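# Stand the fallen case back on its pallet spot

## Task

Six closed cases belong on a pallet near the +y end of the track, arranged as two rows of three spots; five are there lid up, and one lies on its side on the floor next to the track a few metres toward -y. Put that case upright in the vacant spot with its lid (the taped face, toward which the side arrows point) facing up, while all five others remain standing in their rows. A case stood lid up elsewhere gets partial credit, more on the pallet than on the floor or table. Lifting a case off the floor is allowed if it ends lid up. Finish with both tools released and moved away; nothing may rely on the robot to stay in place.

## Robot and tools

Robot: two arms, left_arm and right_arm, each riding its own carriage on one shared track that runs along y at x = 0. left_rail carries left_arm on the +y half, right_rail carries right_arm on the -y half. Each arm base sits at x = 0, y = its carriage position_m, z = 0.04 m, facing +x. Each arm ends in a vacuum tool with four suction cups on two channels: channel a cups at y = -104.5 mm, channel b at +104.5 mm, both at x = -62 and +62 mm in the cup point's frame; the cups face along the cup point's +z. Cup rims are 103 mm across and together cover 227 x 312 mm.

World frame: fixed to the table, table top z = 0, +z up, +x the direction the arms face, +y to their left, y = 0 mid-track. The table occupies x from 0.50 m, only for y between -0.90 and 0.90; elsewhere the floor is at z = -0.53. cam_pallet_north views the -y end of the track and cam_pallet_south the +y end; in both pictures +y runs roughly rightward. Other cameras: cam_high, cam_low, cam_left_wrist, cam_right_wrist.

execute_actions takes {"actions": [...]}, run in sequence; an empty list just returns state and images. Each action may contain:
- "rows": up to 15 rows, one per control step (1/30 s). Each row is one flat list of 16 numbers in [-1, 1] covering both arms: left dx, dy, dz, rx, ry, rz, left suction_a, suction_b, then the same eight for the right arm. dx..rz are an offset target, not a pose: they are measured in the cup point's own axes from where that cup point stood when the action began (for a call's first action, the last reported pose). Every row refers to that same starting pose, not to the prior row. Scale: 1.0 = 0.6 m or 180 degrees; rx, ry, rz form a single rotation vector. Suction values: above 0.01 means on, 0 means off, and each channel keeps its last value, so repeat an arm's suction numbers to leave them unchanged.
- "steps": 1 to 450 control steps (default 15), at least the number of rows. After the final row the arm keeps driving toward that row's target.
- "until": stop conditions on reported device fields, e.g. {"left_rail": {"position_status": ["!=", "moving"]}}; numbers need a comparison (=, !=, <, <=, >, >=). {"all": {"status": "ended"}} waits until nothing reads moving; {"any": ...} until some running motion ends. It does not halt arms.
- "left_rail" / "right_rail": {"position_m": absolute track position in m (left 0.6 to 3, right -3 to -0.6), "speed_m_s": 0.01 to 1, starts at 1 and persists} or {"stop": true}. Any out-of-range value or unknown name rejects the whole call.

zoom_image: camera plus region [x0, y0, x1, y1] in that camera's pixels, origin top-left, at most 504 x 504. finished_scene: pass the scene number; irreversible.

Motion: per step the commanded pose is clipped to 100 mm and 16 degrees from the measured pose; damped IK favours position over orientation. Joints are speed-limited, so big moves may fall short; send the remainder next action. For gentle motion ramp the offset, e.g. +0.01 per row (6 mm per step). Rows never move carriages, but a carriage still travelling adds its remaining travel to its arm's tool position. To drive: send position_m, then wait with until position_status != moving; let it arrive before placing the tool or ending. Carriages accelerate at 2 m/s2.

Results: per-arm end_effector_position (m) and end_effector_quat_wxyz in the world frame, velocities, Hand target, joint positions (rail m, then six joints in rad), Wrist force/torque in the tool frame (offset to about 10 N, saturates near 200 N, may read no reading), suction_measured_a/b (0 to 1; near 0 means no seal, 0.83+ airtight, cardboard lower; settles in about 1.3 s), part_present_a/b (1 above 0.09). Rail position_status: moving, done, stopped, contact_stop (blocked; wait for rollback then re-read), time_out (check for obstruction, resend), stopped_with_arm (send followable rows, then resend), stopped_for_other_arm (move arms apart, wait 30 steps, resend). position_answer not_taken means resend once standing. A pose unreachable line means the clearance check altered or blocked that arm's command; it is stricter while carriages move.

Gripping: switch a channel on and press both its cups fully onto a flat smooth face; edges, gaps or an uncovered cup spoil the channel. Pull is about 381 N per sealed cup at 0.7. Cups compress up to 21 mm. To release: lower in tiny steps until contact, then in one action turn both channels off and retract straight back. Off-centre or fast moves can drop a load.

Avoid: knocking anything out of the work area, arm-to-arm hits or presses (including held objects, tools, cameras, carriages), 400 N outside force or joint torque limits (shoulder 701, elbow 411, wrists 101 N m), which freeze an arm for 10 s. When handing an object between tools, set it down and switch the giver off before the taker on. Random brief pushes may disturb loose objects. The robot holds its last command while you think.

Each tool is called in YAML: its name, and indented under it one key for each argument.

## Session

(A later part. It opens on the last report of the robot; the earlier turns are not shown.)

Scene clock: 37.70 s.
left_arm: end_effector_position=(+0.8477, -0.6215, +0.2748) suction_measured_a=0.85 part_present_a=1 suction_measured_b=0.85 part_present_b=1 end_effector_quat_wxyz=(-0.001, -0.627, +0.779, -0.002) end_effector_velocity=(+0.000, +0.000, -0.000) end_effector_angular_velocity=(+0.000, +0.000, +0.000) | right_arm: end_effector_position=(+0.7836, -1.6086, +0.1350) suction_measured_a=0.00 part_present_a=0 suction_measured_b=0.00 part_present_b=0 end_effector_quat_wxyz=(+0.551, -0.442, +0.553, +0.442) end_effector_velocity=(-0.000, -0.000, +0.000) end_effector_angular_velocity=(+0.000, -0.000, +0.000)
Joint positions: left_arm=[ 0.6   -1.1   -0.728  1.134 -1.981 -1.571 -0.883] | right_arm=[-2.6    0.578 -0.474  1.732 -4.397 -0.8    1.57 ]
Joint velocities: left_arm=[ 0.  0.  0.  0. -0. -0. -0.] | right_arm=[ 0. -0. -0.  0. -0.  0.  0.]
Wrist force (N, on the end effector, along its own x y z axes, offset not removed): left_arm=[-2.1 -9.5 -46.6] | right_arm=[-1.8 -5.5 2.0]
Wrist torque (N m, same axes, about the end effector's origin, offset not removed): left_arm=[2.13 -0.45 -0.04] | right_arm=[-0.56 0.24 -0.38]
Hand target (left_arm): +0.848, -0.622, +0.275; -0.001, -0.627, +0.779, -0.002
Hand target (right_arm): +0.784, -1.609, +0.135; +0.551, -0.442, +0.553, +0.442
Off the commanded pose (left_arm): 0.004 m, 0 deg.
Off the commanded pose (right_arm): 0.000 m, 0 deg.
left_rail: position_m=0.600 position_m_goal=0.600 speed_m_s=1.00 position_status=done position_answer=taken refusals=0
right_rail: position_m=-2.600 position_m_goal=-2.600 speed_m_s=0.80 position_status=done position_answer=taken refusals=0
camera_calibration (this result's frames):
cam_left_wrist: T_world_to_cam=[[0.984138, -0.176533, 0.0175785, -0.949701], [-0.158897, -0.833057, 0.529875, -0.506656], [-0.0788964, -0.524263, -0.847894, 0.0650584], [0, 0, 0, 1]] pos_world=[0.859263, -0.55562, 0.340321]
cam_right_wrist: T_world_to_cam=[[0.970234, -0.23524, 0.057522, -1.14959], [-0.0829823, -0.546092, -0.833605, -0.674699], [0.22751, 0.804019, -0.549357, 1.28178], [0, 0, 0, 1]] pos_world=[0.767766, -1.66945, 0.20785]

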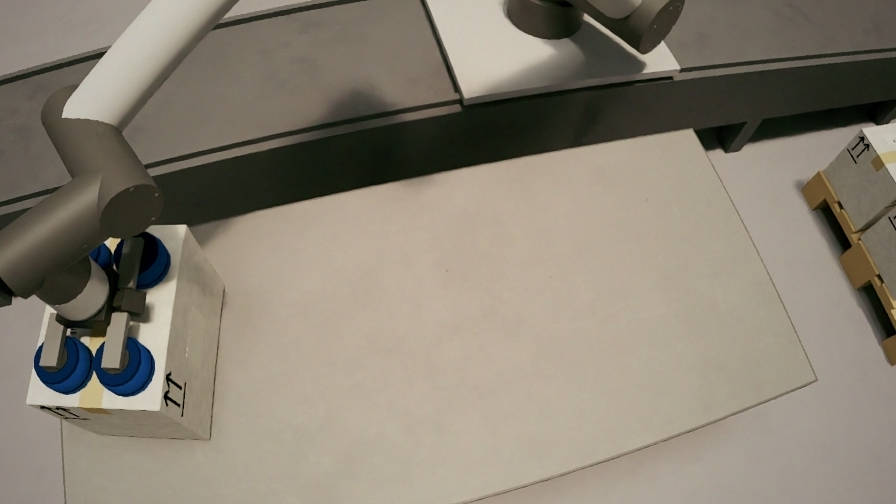

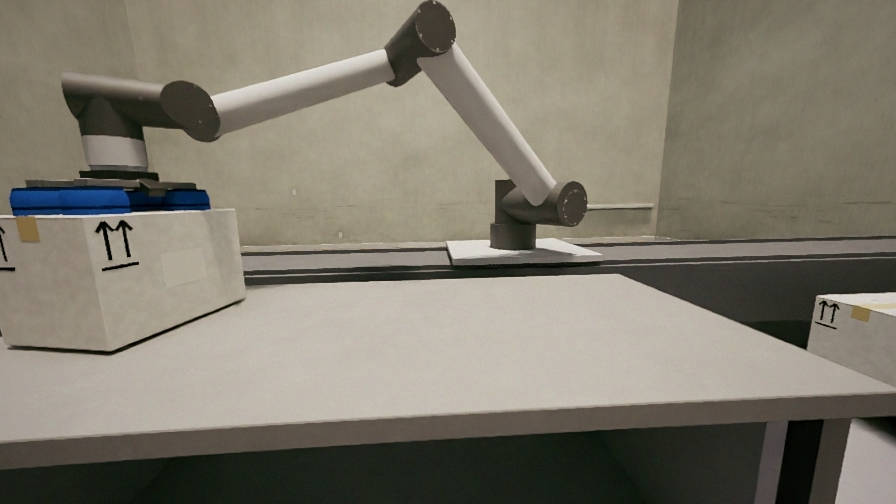

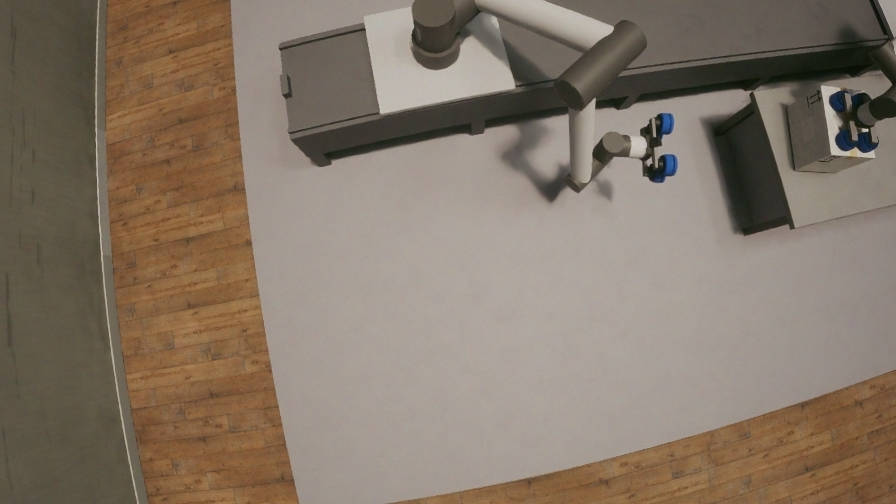

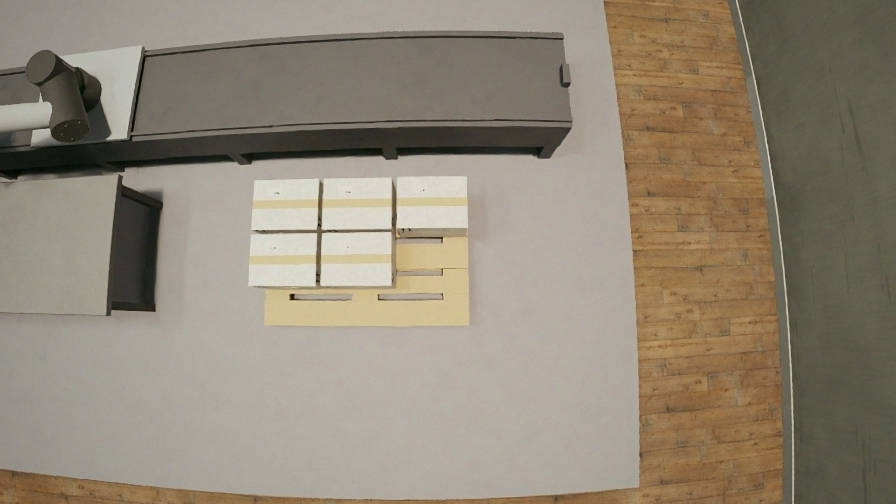

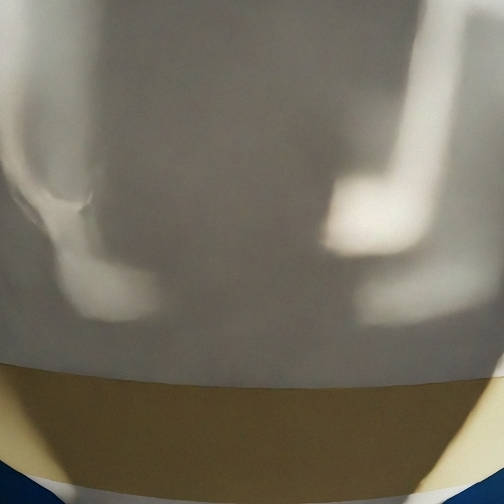

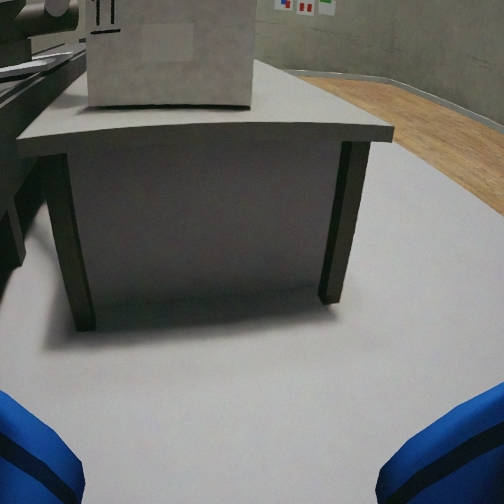

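execute_actions:
  actions:
    - {"rows": [[-0.003,0.0002,-0.004,0,0,0,1,1,0,0,0,0,0,0,0,0],[-0.010,0.0006,-0.012,0,0,0,1,1,0,0,0,0,0,0,0,0],[-0.020,0.0011,-0.024,0,0,0,1,1,0,0,0,0,0,0,0,0],[-0.035,0.0020,-0.038,0,0,0,1,1,0,0,0,0,0,0,0,0],[-0.055,0.0031,-0.052,0,0,0,1,1,0,0,0,0,0,0,0,0],[-0.080,0.0045,-0.064,0,0,0,1,1,0,0,0,0,0,0,0,0],[-0.110,0.0062,-0.074,0,0,0,1,1,0,0,0,0,0,0,0,0],[-0.145,0.0082,-0.080,0,0,0,1,1,0,0,0,0,0,0,0,0],[-0.185,0.0105,-0.083,0,0,0,1,1,0,0,0,0,0,0,0,0],[-0.230,0.0130,-0.083,0,0,0,1,1,0,0,0,0,0,0,0,0],[-0.279,0.0158,-0.083,0,0,0,1,1,0,0,0,0,0,0,0,0],[-0.334,0.0190,-0.083,0,0,0,1,1,0,0,0,0,0,0,0,0],[-0.394,0.0224,-0.083,0,0,0,1,1,0,0,0,0,0,0,0,0],[-0.459,0.0260,-0.083,0,0,0,1,1,0,0,0,0,0,0,0,0],[-0.998,0.0566,-0.083,0,0,0,1,1,0,0,0,0,0,0,0,0]], "steps": 24}
    - {"rows": [[-0.998,0.0566,0,0,0,0.004,1,1,0,0,0,0,0,0,0,0],[-0.998,0.0566,0,0,0,0.012,1,1,0,0,0,0,0,0,0,0],[-0.998,0.0566,0,0,0,0.024,1,1,0,0,0,0,0,0,0,0],[-0.998,0.0566,0,0,0,0.040,1,1,0,0,0,0,0,0,0,0],[-0.998,0.0566,0,0,0,0.060,1,1,0,0,0,0,0,0,0,0],[-0.998,0.0566,0,0,0,0.084,1,1,0,0,0,0,0,0,0,0],[-0.998,0.0566,0,0,0,0.112,1,1,0,0,0,0,0,0,0,0],[-0.998,0.0566,0,0,0,0.144,1,1,0,0,0,0,0,0,0,0],[-0.998,0.0566,0,0,0,0.180,1,1,0,0,0,0,0,0,0,0],[-0.998,0.0566,0,0,0,0.220,1,1,0,0,0,0,0,0,0,0],[-0.998,0.0566,0,0,0,0.4314,1,1,0,0,0,0,0,0,0,0]], "steps": 25}
    - {"left_rail": {"position_m": 2.94}, "steps": 1}

Scene clock: 41.27 s.
left_arm: end_effector_position=(+0.9674, +0.0780, +0.3151) suction_measured_a=0.85 part_present_a=1 suction_measured_b=0.85 part_present_b=1 end_effector_quat_wxyz=(+0.006, -0.271, +0.963, +0.015) end_effector_velocity=(+0.070, +0.497, +0.002) end_effector_angular_velocity=(+0.009, +0.021, -1.120) | right_arm: end_effector_position=(+0.7836, -1.6086, +0.1350) suction_measured_a=0.00 part_present_a=0 suction_measured_b=0.00 part_present_b=0 end_effector_quat_wxyz=(+0.551, -0.442, +0.553, +0.442) end_effector_velocity=(-0.000, -0.000, +0.000) end_effector_angular_velocity=(+0.000, -0.000, +0.000)
Joint positions: left_arm=[ 0.6   -0.686 -1.145  1.82  -2.229 -1.544  0.337] | right_arm=[-2.6    0.578 -0.474  1.732 -4.397 -0.8    1.57 ]
Joint velocities: left_arm=[ 0.008  0.387 -0.168  0.276 -0.127  0.019  1.507] | right_arm=[ 0.  0.  0. -0. -0.  0.  0.]
Wrist force (N, on the end effector, along its own x y z axes, offset not removed): left_arm=[2.5 -2.5 -49.3] | right_arm=[1.0 -4.2 2.5]
Wrist torque (N m, same axes, about the end effector's origin, offset not removed): left_arm=[2.56 -1.50 -0.01] | right_arm=[-0.36 -0.14 -0.36]
Hand target (left_arm): +0.977, +0.158, +0.315; +0.006, -0.173, +0.985, +0.015
Hand target (right_arm): +0.784, -1.609, +0.135; +0.551, -0.442, +0.553, +0.442
Off the commanded pose (left_arm): 0.168 m, 31 deg; position and orientation clipped at the last step of the last action.
Off the commanded pose (right_arm): 0.000 m, 0 deg.
left_rail: position_m=0.600 position_m_goal=2.940 speed_m_s=1.00 position_status=moving position_answer=taken refusals=0
right_rail: position_m=-2.600 position_m_goal=-2.600 speed_m_s=0.80 position_status=done position_answer=taken refusals=0
camera_calibration (this result's frames):
cam_left_wrist: T_world_to_cam=[[0.553678, -0.832685, -0.00875011, -0.468909], [-0.714196, -0.480243, 0.509206, 0.589946], [-0.42821, -0.275687, -0.8606, 0.797934], [0, 0, 0, 1]] pos_world=[1.02265, 0.112844, 0.382195]
cam_right_wrist: T_world_to_cam=[[0.970234, -0.23524, 0.0575216, -1.14959], [-0.0829827, -0.546092, -0.833605, -0.6747], [0.22751, 0.804018, -0.549358, 1.28178], [0, 0, 0, 1]] pos_world=[0.767766, -1.66945, 0.20785]

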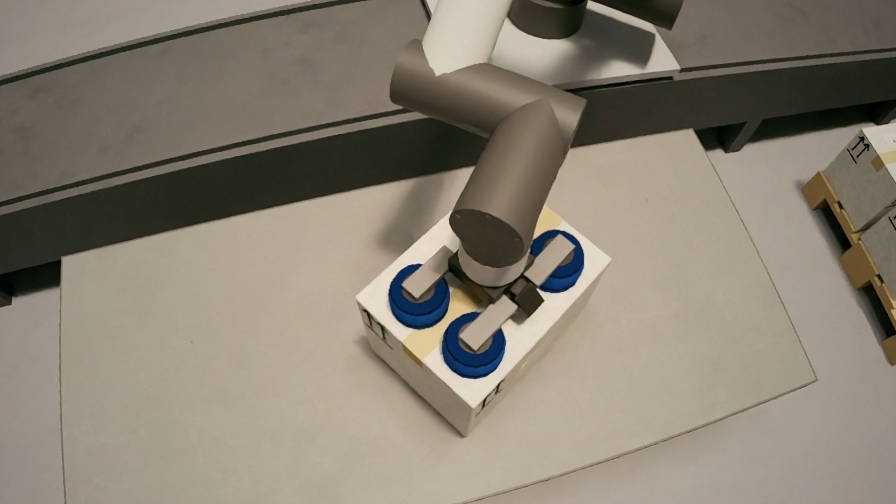

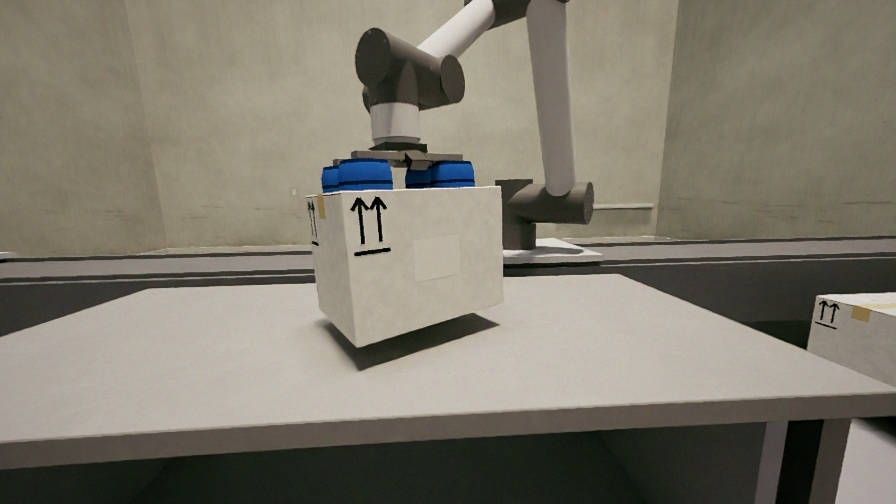

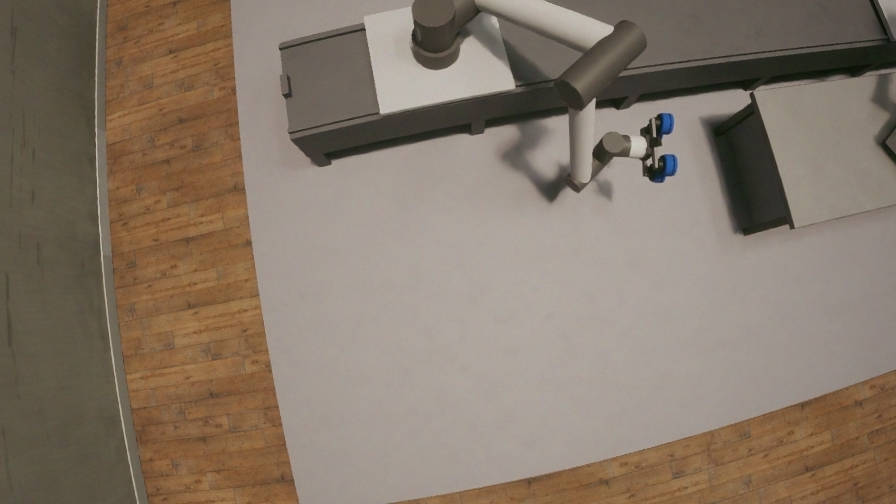

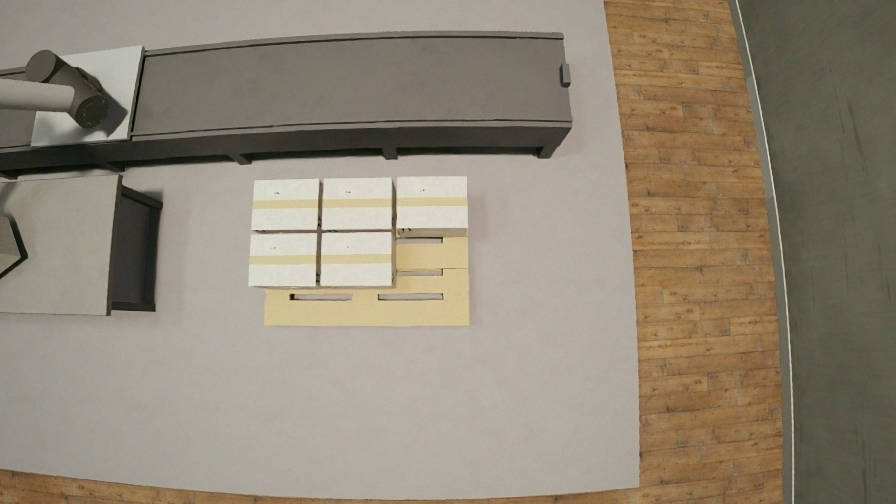

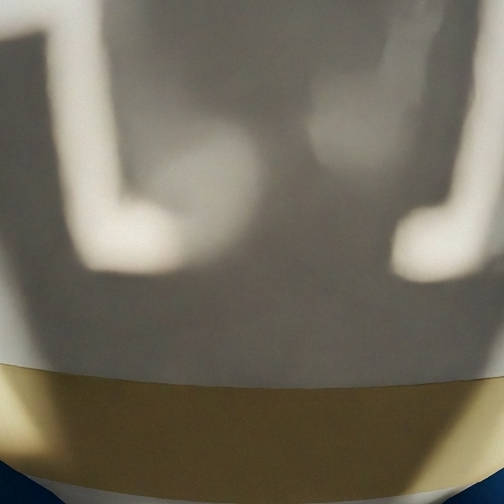

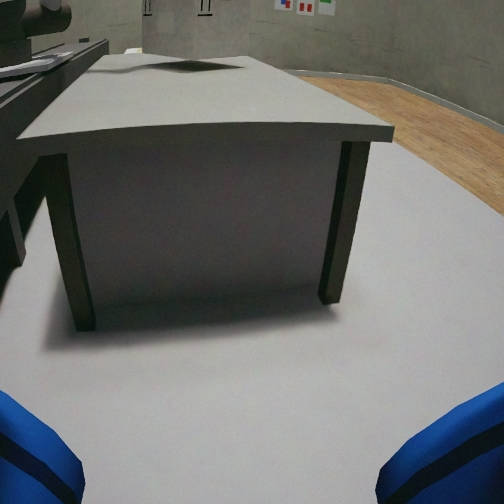

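execute_actions:
  actions:
    - {"left_rail": {"position_m": 3.0}, "steps": 3}

Scene clock: 41.87 s.
left_arm: end_effector_position=(+0.9798, +0.5321, +0.3161) suction_measured_a=0.85 part_present_a=1 suction_measured_b=0.85 part_present_b=1 end_effector_quat_wxyz=(+0.006, -0.168, +0.986, +0.013) end_effector_velocity=(+0.091, +1.495, +0.005) end_effector_angular_velocity=(-0.013, -0.002, -0.540) | right_arm: end_effector_position=(+0.7836, -1.6086, +0.1350) suction_measured_a=0.00 part_present_a=0 suction_measured_b=0.00 part_present_b=0 end_effector_quat_wxyz=(+0.551, -0.442, +0.553, +0.442) end_effector_velocity=(-0.000, -0.000, -0.000) end_effector_angular_velocity=(+0.000, +0.000, -0.000)
Joint positions: left_arm=[ 0.955 -0.604 -1.177  1.872 -2.256 -1.544  0.628] | right_arm=[-2.6    0.578 -0.474  1.732 -4.397 -0.8    1.57 ]
Joint velocities: left_arm=[ 1.009  0.431 -0.113  0.18  -0.102  0.     0.971] | right_arm=[ 0.  0.  0.  0. -0. -0.  0.]
Wrist force (N, on the end effector, along its own x y z axes, offset not removed): left_arm=[45.9 -61.4 -62.3] | right_arm=[-0.5 -2.6 2.9]
Wrist torque (N m, same axes, about the end effector's origin, offset not removed): left_arm=[5.73 3.01 -3.97] | right_arm=[-0.12 0.13 -0.32]
Hand target (left_arm): +0.990, +0.641, +0.317; +0.005, -0.054, +0.998, +0.010
Hand target (right_arm): +0.784, -1.609, +0.135; +0.551, -0.442, +0.553, +0.442
Off the commanded pose (left_arm): 0.068 m, 19 deg; orientation clipped at the last step of the last action.
Off the commanded pose (right_arm): 0.000 m, 0 deg.
left_rail: position_m=0.955 position_m_goal=3.000 speed_m_s=1.00 position_status=moving position_answer=taken refusals=0
right_rail: position_m=-2.600 position_m_goal=-2.600 speed_m_s=0.80 position_status=done position_answer=taken refusals=0
camera_calibration (this result's frames):
cam_left_wrist: T_world_to_cam=[[0.368389, -0.929639, -0.00777857, 0.135232], [-0.796651, -0.31998, 0.512797, 0.810776], [-0.479205, -0.182712, -0.858475, 0.929161], [0, 0, 0, 1]] pos_world=[1.04135, 0.554918, 0.38295]
cam_right_wrist: T_world_to_cam=[[0.970234, -0.235241, 0.057522, -1.14959], [-0.0829824, -0.546092, -0.833605, -0.674699], [0.22751, 0.804019, -0.549357, 1.28178], [0, 0, 0, 1]] pos_world=[0.767766, -1.66945, 0.20785]

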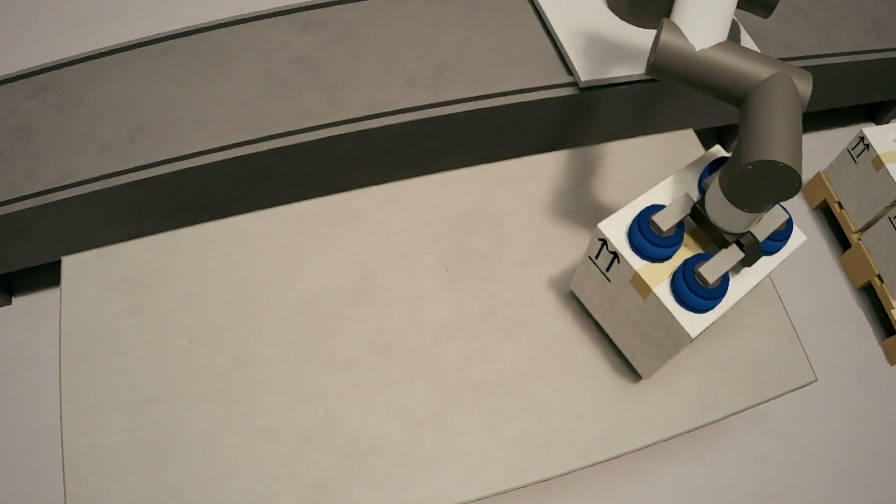

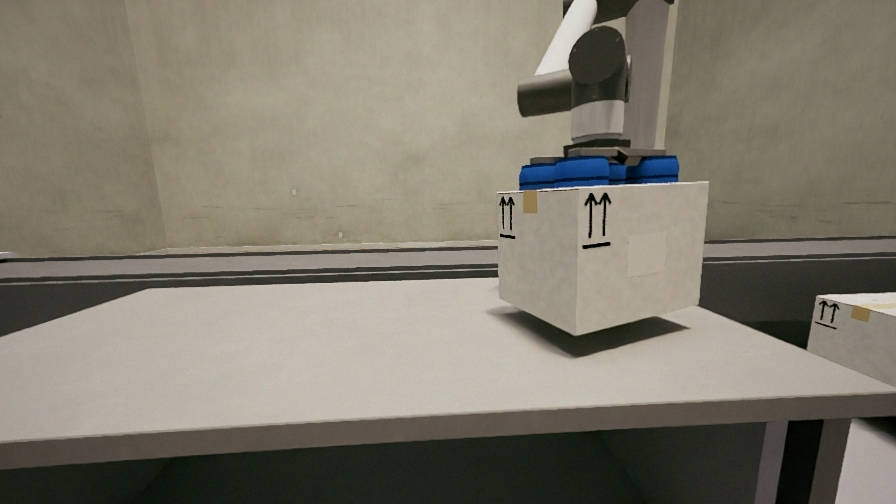

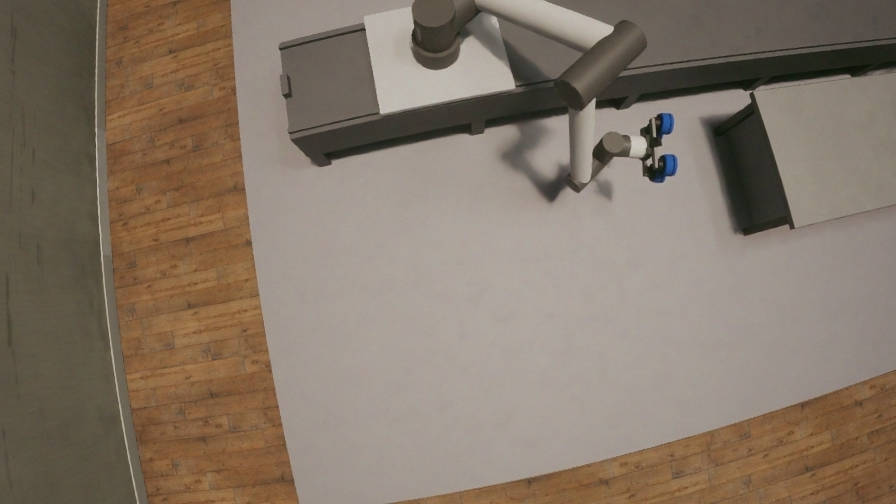

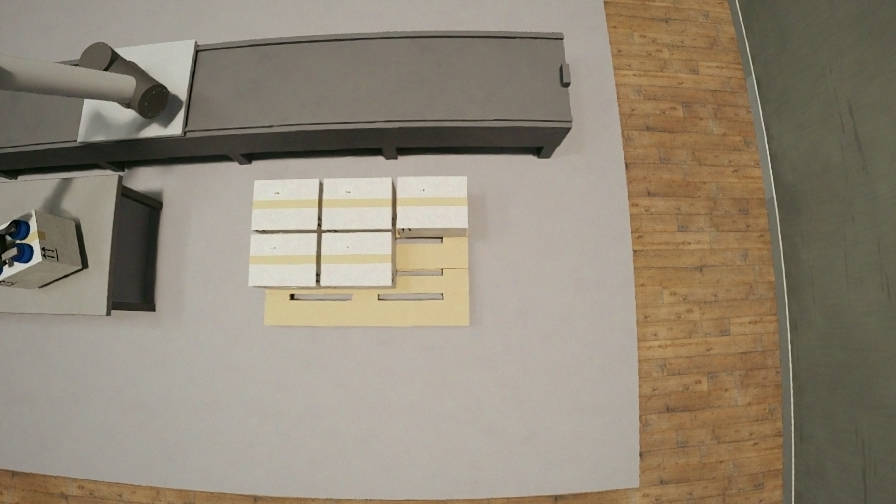

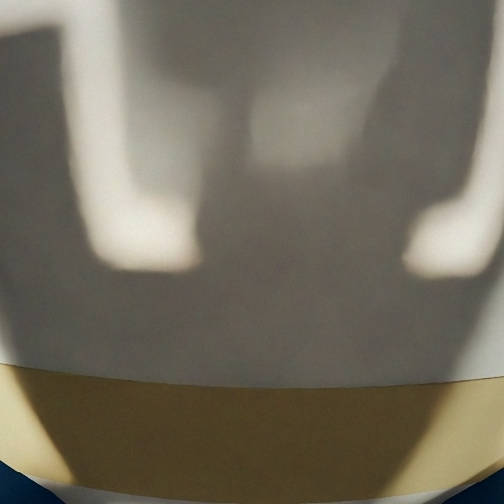

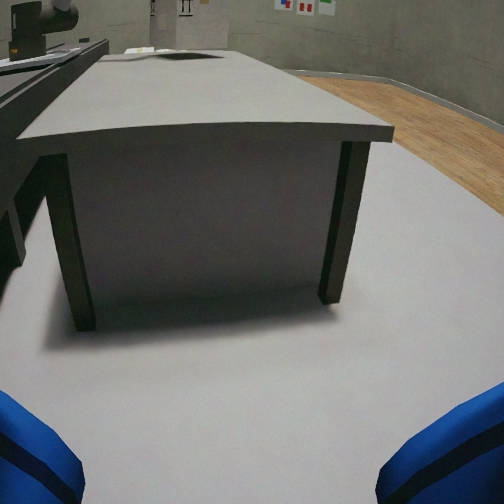

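zoom_image:
  camera: "cam_pallet_south"
  region: [360, 165, 490, 295]

Region (360, 165, 490, 295) of cam_pallet_south's 896x504 image, scaled by 3.877, with more detail than that image has.

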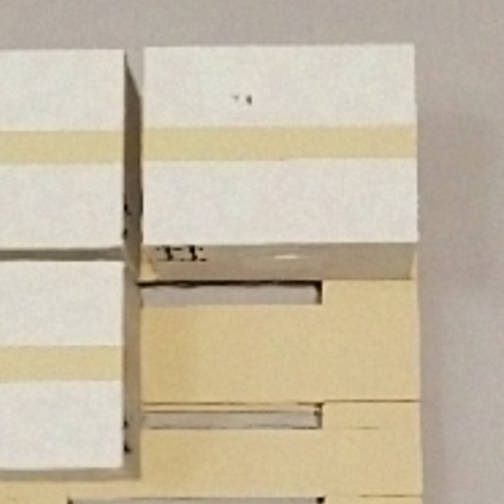

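execute_actions:
  actions: []

Scene clock: 43.93 s.
left_arm: end_effector_position=(+0.9899, +2.5892, +0.3170) suction_measured_a=0.85 part_present_a=1 suction_measured_b=0.85 part_present_b=1 end_effector_quat_wxyz=(+0.004, -0.054, +0.998, +0.010) end_effector_velocity=(+0.000, +0.459, +0.000) end_effector_angular_velocity=(-0.000, -0.000, -0.000) | right_arm: end_effector_position=(+0.7836, -1.6086, +0.1350) suction_measured_a=0.00 part_present_a=0 suction_measured_b=0.00 part_present_b=0 end_effector_quat_wxyz=(+0.551, -0.442, +0.553, +0.442) end_effector_velocity=(-0.000, +0.000, +0.000) end_effector_angular_velocity=(-0.000, -0.000, +0.000)
Joint positions: left_arm=[ 2.948 -0.546 -1.192  1.896 -2.271 -1.55   0.916] | right_arm=[-2.6    0.578 -0.474  1.732 -4.397 -0.8    1.57 ]
Joint velocities: left_arm=[ 0.459  0.    -0.     0.    -0.     0.     0.   ] | right_arm=[ 0.  0. -0. -0.  0.  0. -0.]
Wrist force (N, on the end effector, along its own x y z axes, offset not removed): left_arm=[-2.1 18.5 -50.0] | right_arm=[-1.1 -4.0 1.6]
Wrist torque (N m, same axes, about the end effector's origin, offset not removed): left_arm=[1.86 -0.95 -0.10] | right_arm=[-0.22 0.17 -0.42]
Hand target (left_arm): +0.990, +2.607, +0.317; +0.005, -0.054, +0.998, +0.010
Hand target (right_arm): +0.784, -1.609, +0.135; +0.551, -0.442, +0.553, +0.442
Off the commanded pose (left_arm): 0.005 m, 6 deg; orientation clipped at the last step of the last action.
Off the commanded pose (right_arm): 0.000 m, 0 deg.
left_rail: position_m=2.948 position_m_goal=3.000 speed_m_s=1.00 position_status=moving position_answer=taken refusals=0
right_rail: position_m=-2.600 position_m_goal=-2.600 speed_m_s=0.80 position_status=done position_answer=taken refusals=0
camera_calibration (this result's frames):
cam_left_wrist: T_world_to_cam=[[0.147139, -0.989111, -0.00303023, 2.41534], [-0.845937, -0.127427, 0.517835, 1.02517], [-0.512583, -0.0736302, -0.855475, 1.06024], [0, 0, 0, 1]] pos_world=[1.0553, 2.59774, 0.383465]
cam_right_wrist: T_world_to_cam=[[0.970233, -0.235241, 0.0575219, -1.14959], [-0.0829825, -0.546092, -0.833605, -0.674699], [0.22751, 0.804019, -0.549357, 1.28178], [0, 0, 0, 1]] pos_world=[0.767766, -1.66945, 0.20785]

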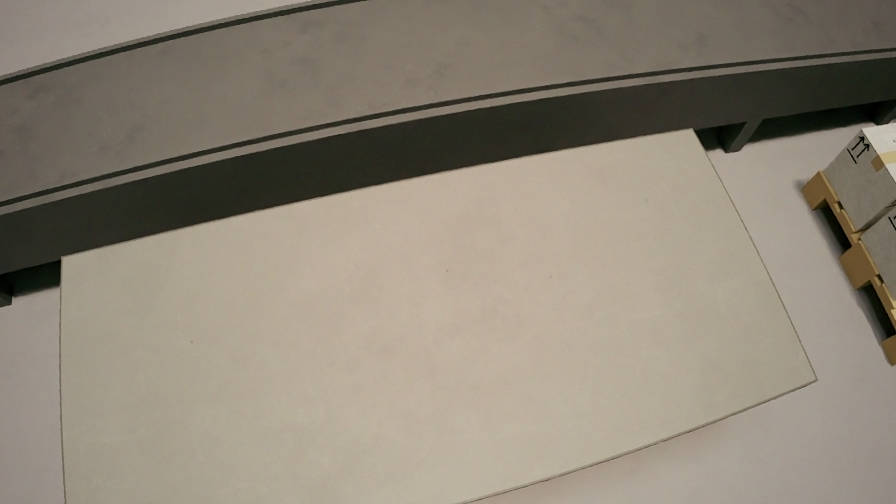

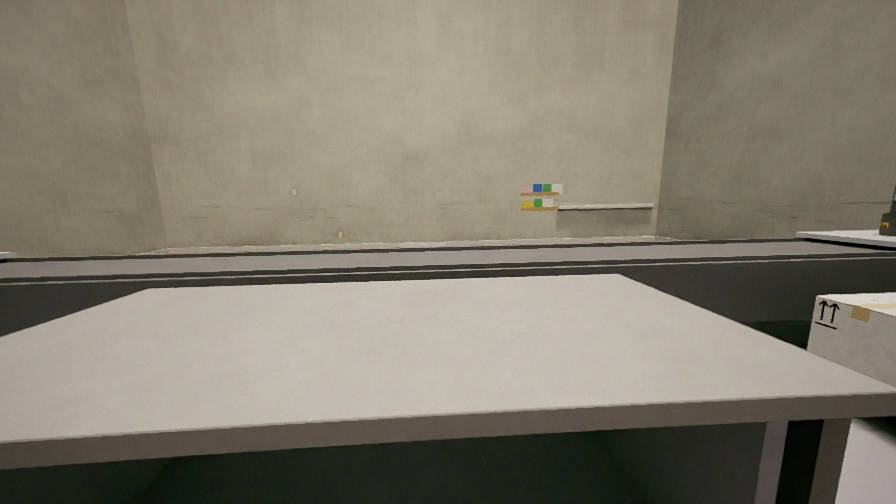

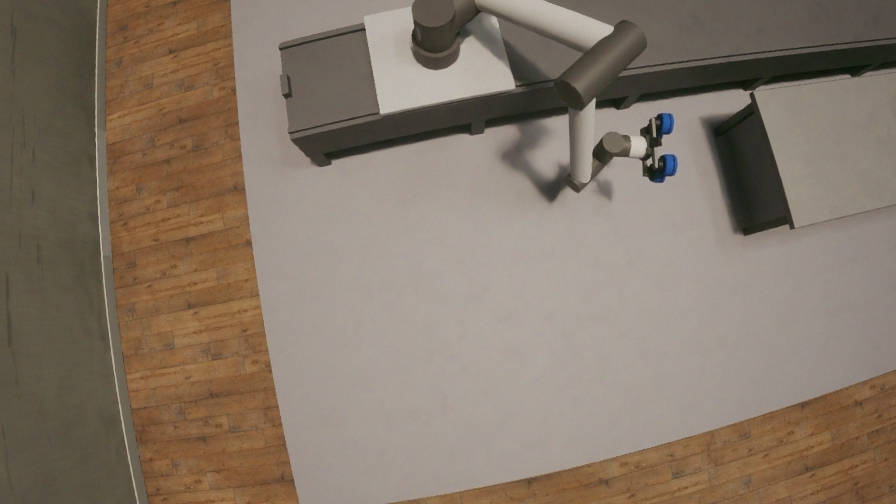

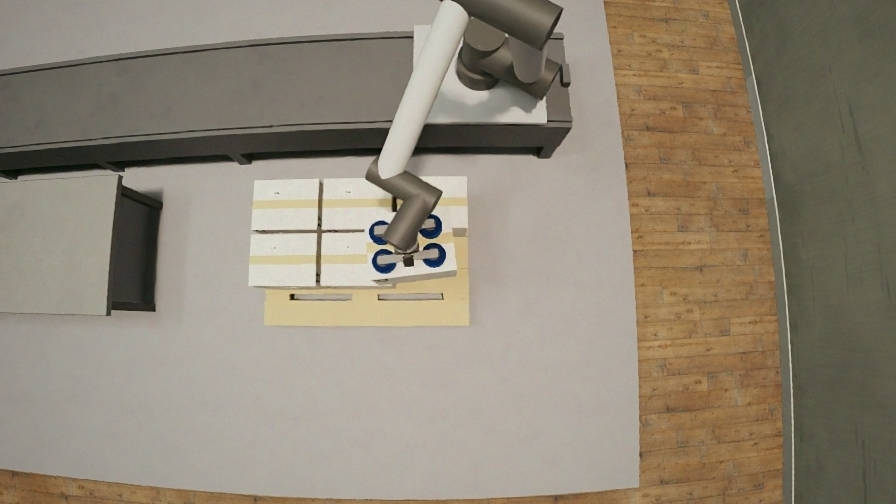

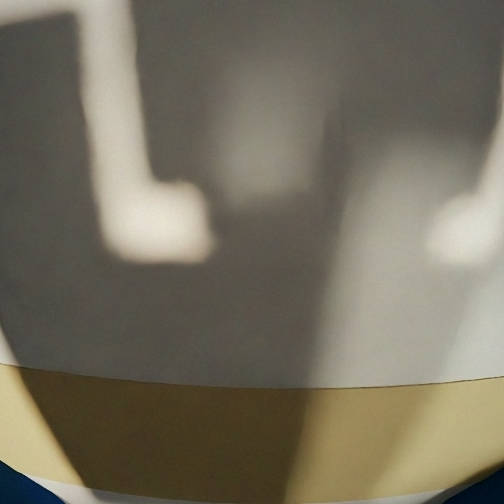

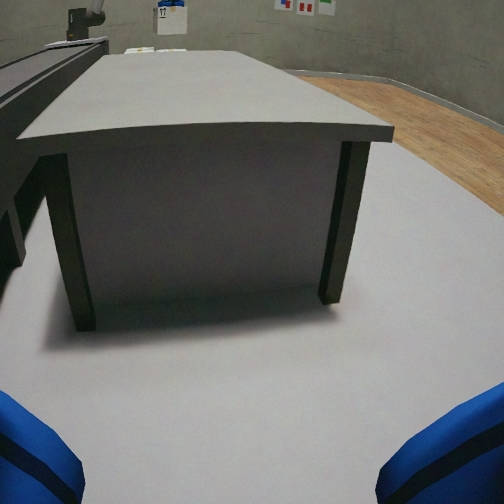

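execute_actions:
  actions: []

Scene clock: 44.53 s.
left_arm: end_effector_position=(+0.9899, +2.6406, +0.3170) suction_measured_a=0.85 part_present_a=1 suction_measured_b=0.85 part_present_b=1 end_effector_quat_wxyz=(+0.005, -0.054, +0.998, +0.010) end_effector_velocity=(+0.000, +0.000, -0.000) end_effector_angular_velocity=(+0.001, -0.000, -0.000) | right_arm: end_effector_position=(+0.7836, -1.6086, +0.1350) suction_measured_a=0.00 part_present_a=0 suction_measured_b=0.00 part_present_b=0 end_effector_quat_wxyz=(+0.551, -0.442, +0.553, +0.442) end_effector_velocity=(-0.000, -0.000, -0.000) end_effector_angular_velocity=(-0.000, +0.000, +0.000)
Joint positions: left_arm=[ 3.    -0.546 -1.192  1.896 -2.271 -1.55   0.916] | right_arm=[-2.6    0.578 -0.474  1.732 -4.397 -0.8    1.57 ]
Joint velocities: left_arm=[ 0.     0.     0.    -0.     0.     0.001  0.   ] | right_arm=[ 0.  0.  0. -0.  0.  0.  0.]
Wrist force (N, on the end effector, along its own x y z axes, offset not removed): left_arm=[-5.1 -7.2 -45.9] | right_arm=[-1.8 -4.8 1.1]
Wrist torque (N m, same axes, about the end effector's origin, offset not removed): left_arm=[2.10 0.14 0.07] | right_arm=[-0.36 0.29 -0.34]
Hand target (left_arm): +0.990, +2.641, +0.317; +0.005, -0.054, +0.998, +0.010
Hand target (right_arm): +0.784, -1.609, +0.135; +0.551, -0.442, +0.553, +0.442
Off the commanded pose (left_arm): 0.005 m, 6 deg; orientation clipped at the last step of the last action.
Off the commanded pose (right_arm): 0.000 m, 0 deg.
left_rail: position_m=3.000 position_m_goal=3.000 speed_m_s=1.00 position_status=done position_answer=taken refusals=0
right_rail: position_m=-2.600 position_m_goal=-2.600 speed_m_s=0.80 position_status=done position_answer=taken refusals=0
camera_calibration (this result's frames):
cam_left_wrist: T_world_to_cam=[[0.146898, -0.989147, -0.00292677, 2.46648], [-0.845998, -0.127171, 0.517799, 1.03107], [-0.512551, -0.0735875, -0.855498, 1.06392], [0, 0, 0, 1]] pos_world=[1.05527, 2.64912, 0.383515]
cam_right_wrist: T_world_to_cam=[[0.970234, -0.23524, 0.0575221, -1.14959], [-0.0829821, -0.546091, -0.833605, -0.674699], [0.22751, 0.804019, -0.549357, 1.28178], [0, 0, 0, 1]] pos_world=[0.767766, -1.66945, 0.20785]

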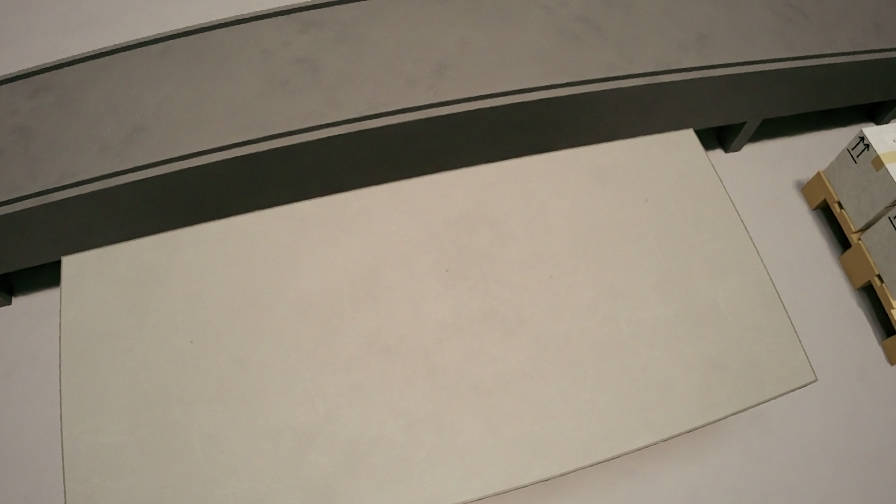

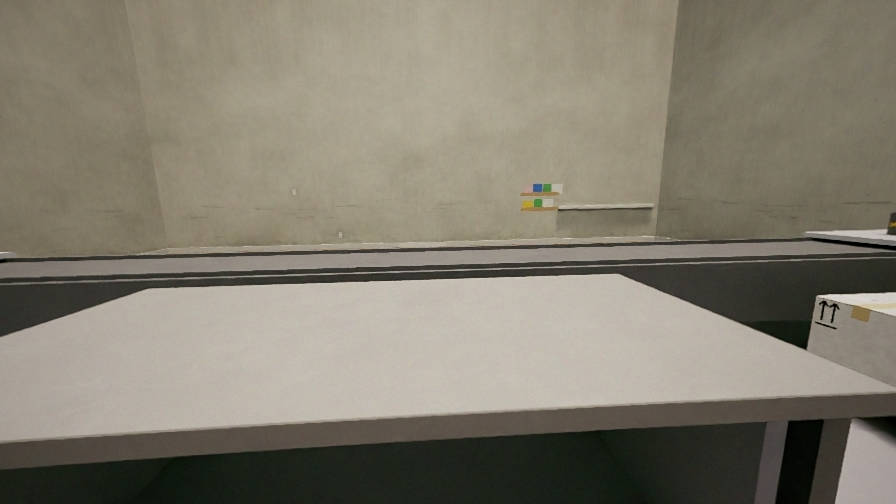

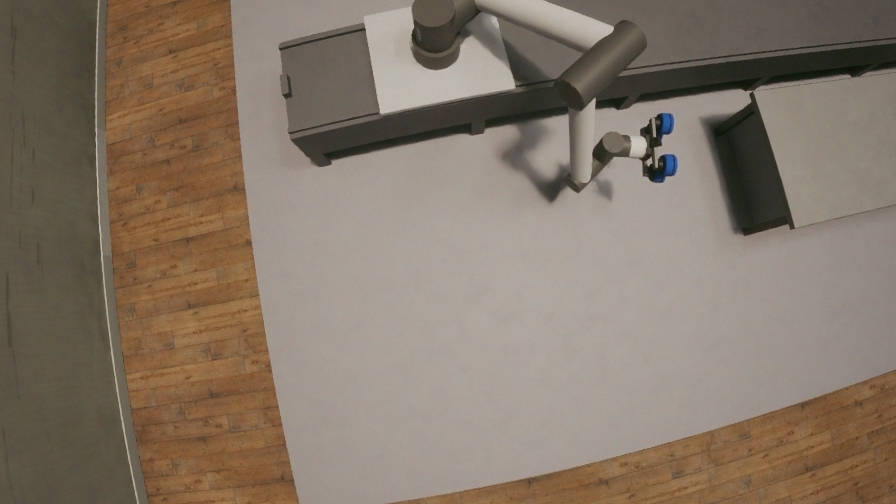

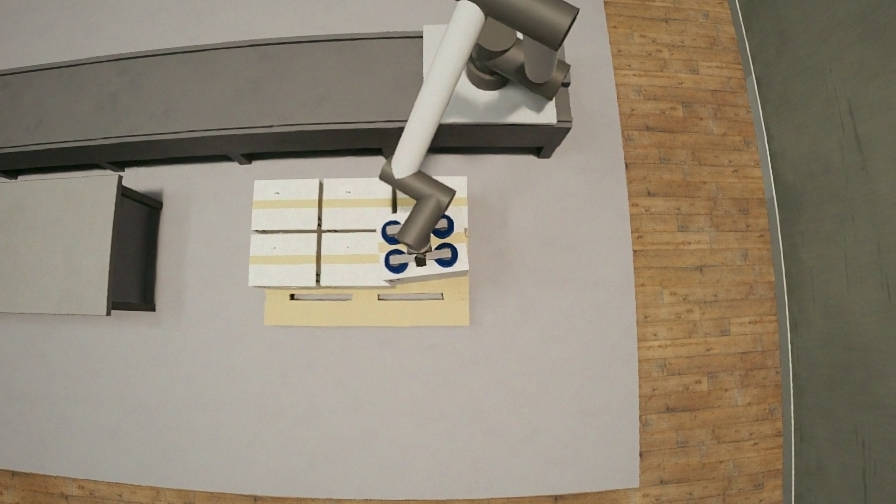

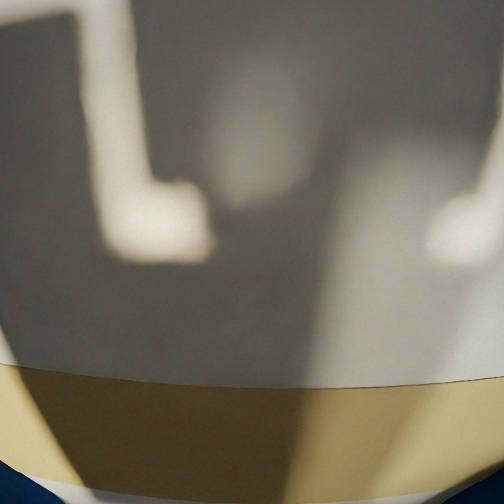

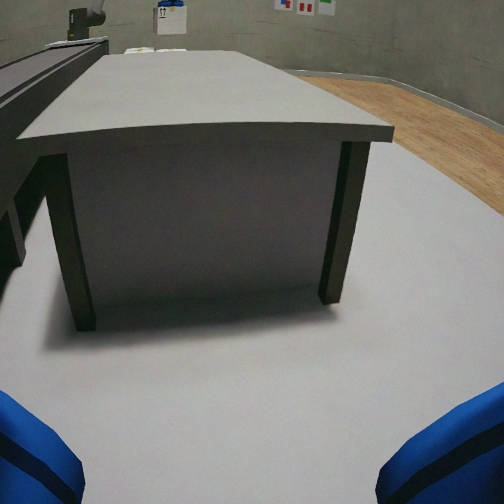

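zoom_image:
  camera: "cam_pallet_south"
  region: [360, 165, 490, 295]

Region (360, 165, 490, 295) of cam_pallet_south's 896x504 image, scaled by 3.877, with more detail than that image has.

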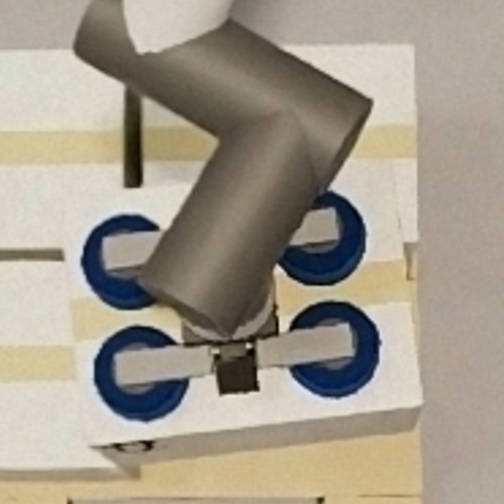

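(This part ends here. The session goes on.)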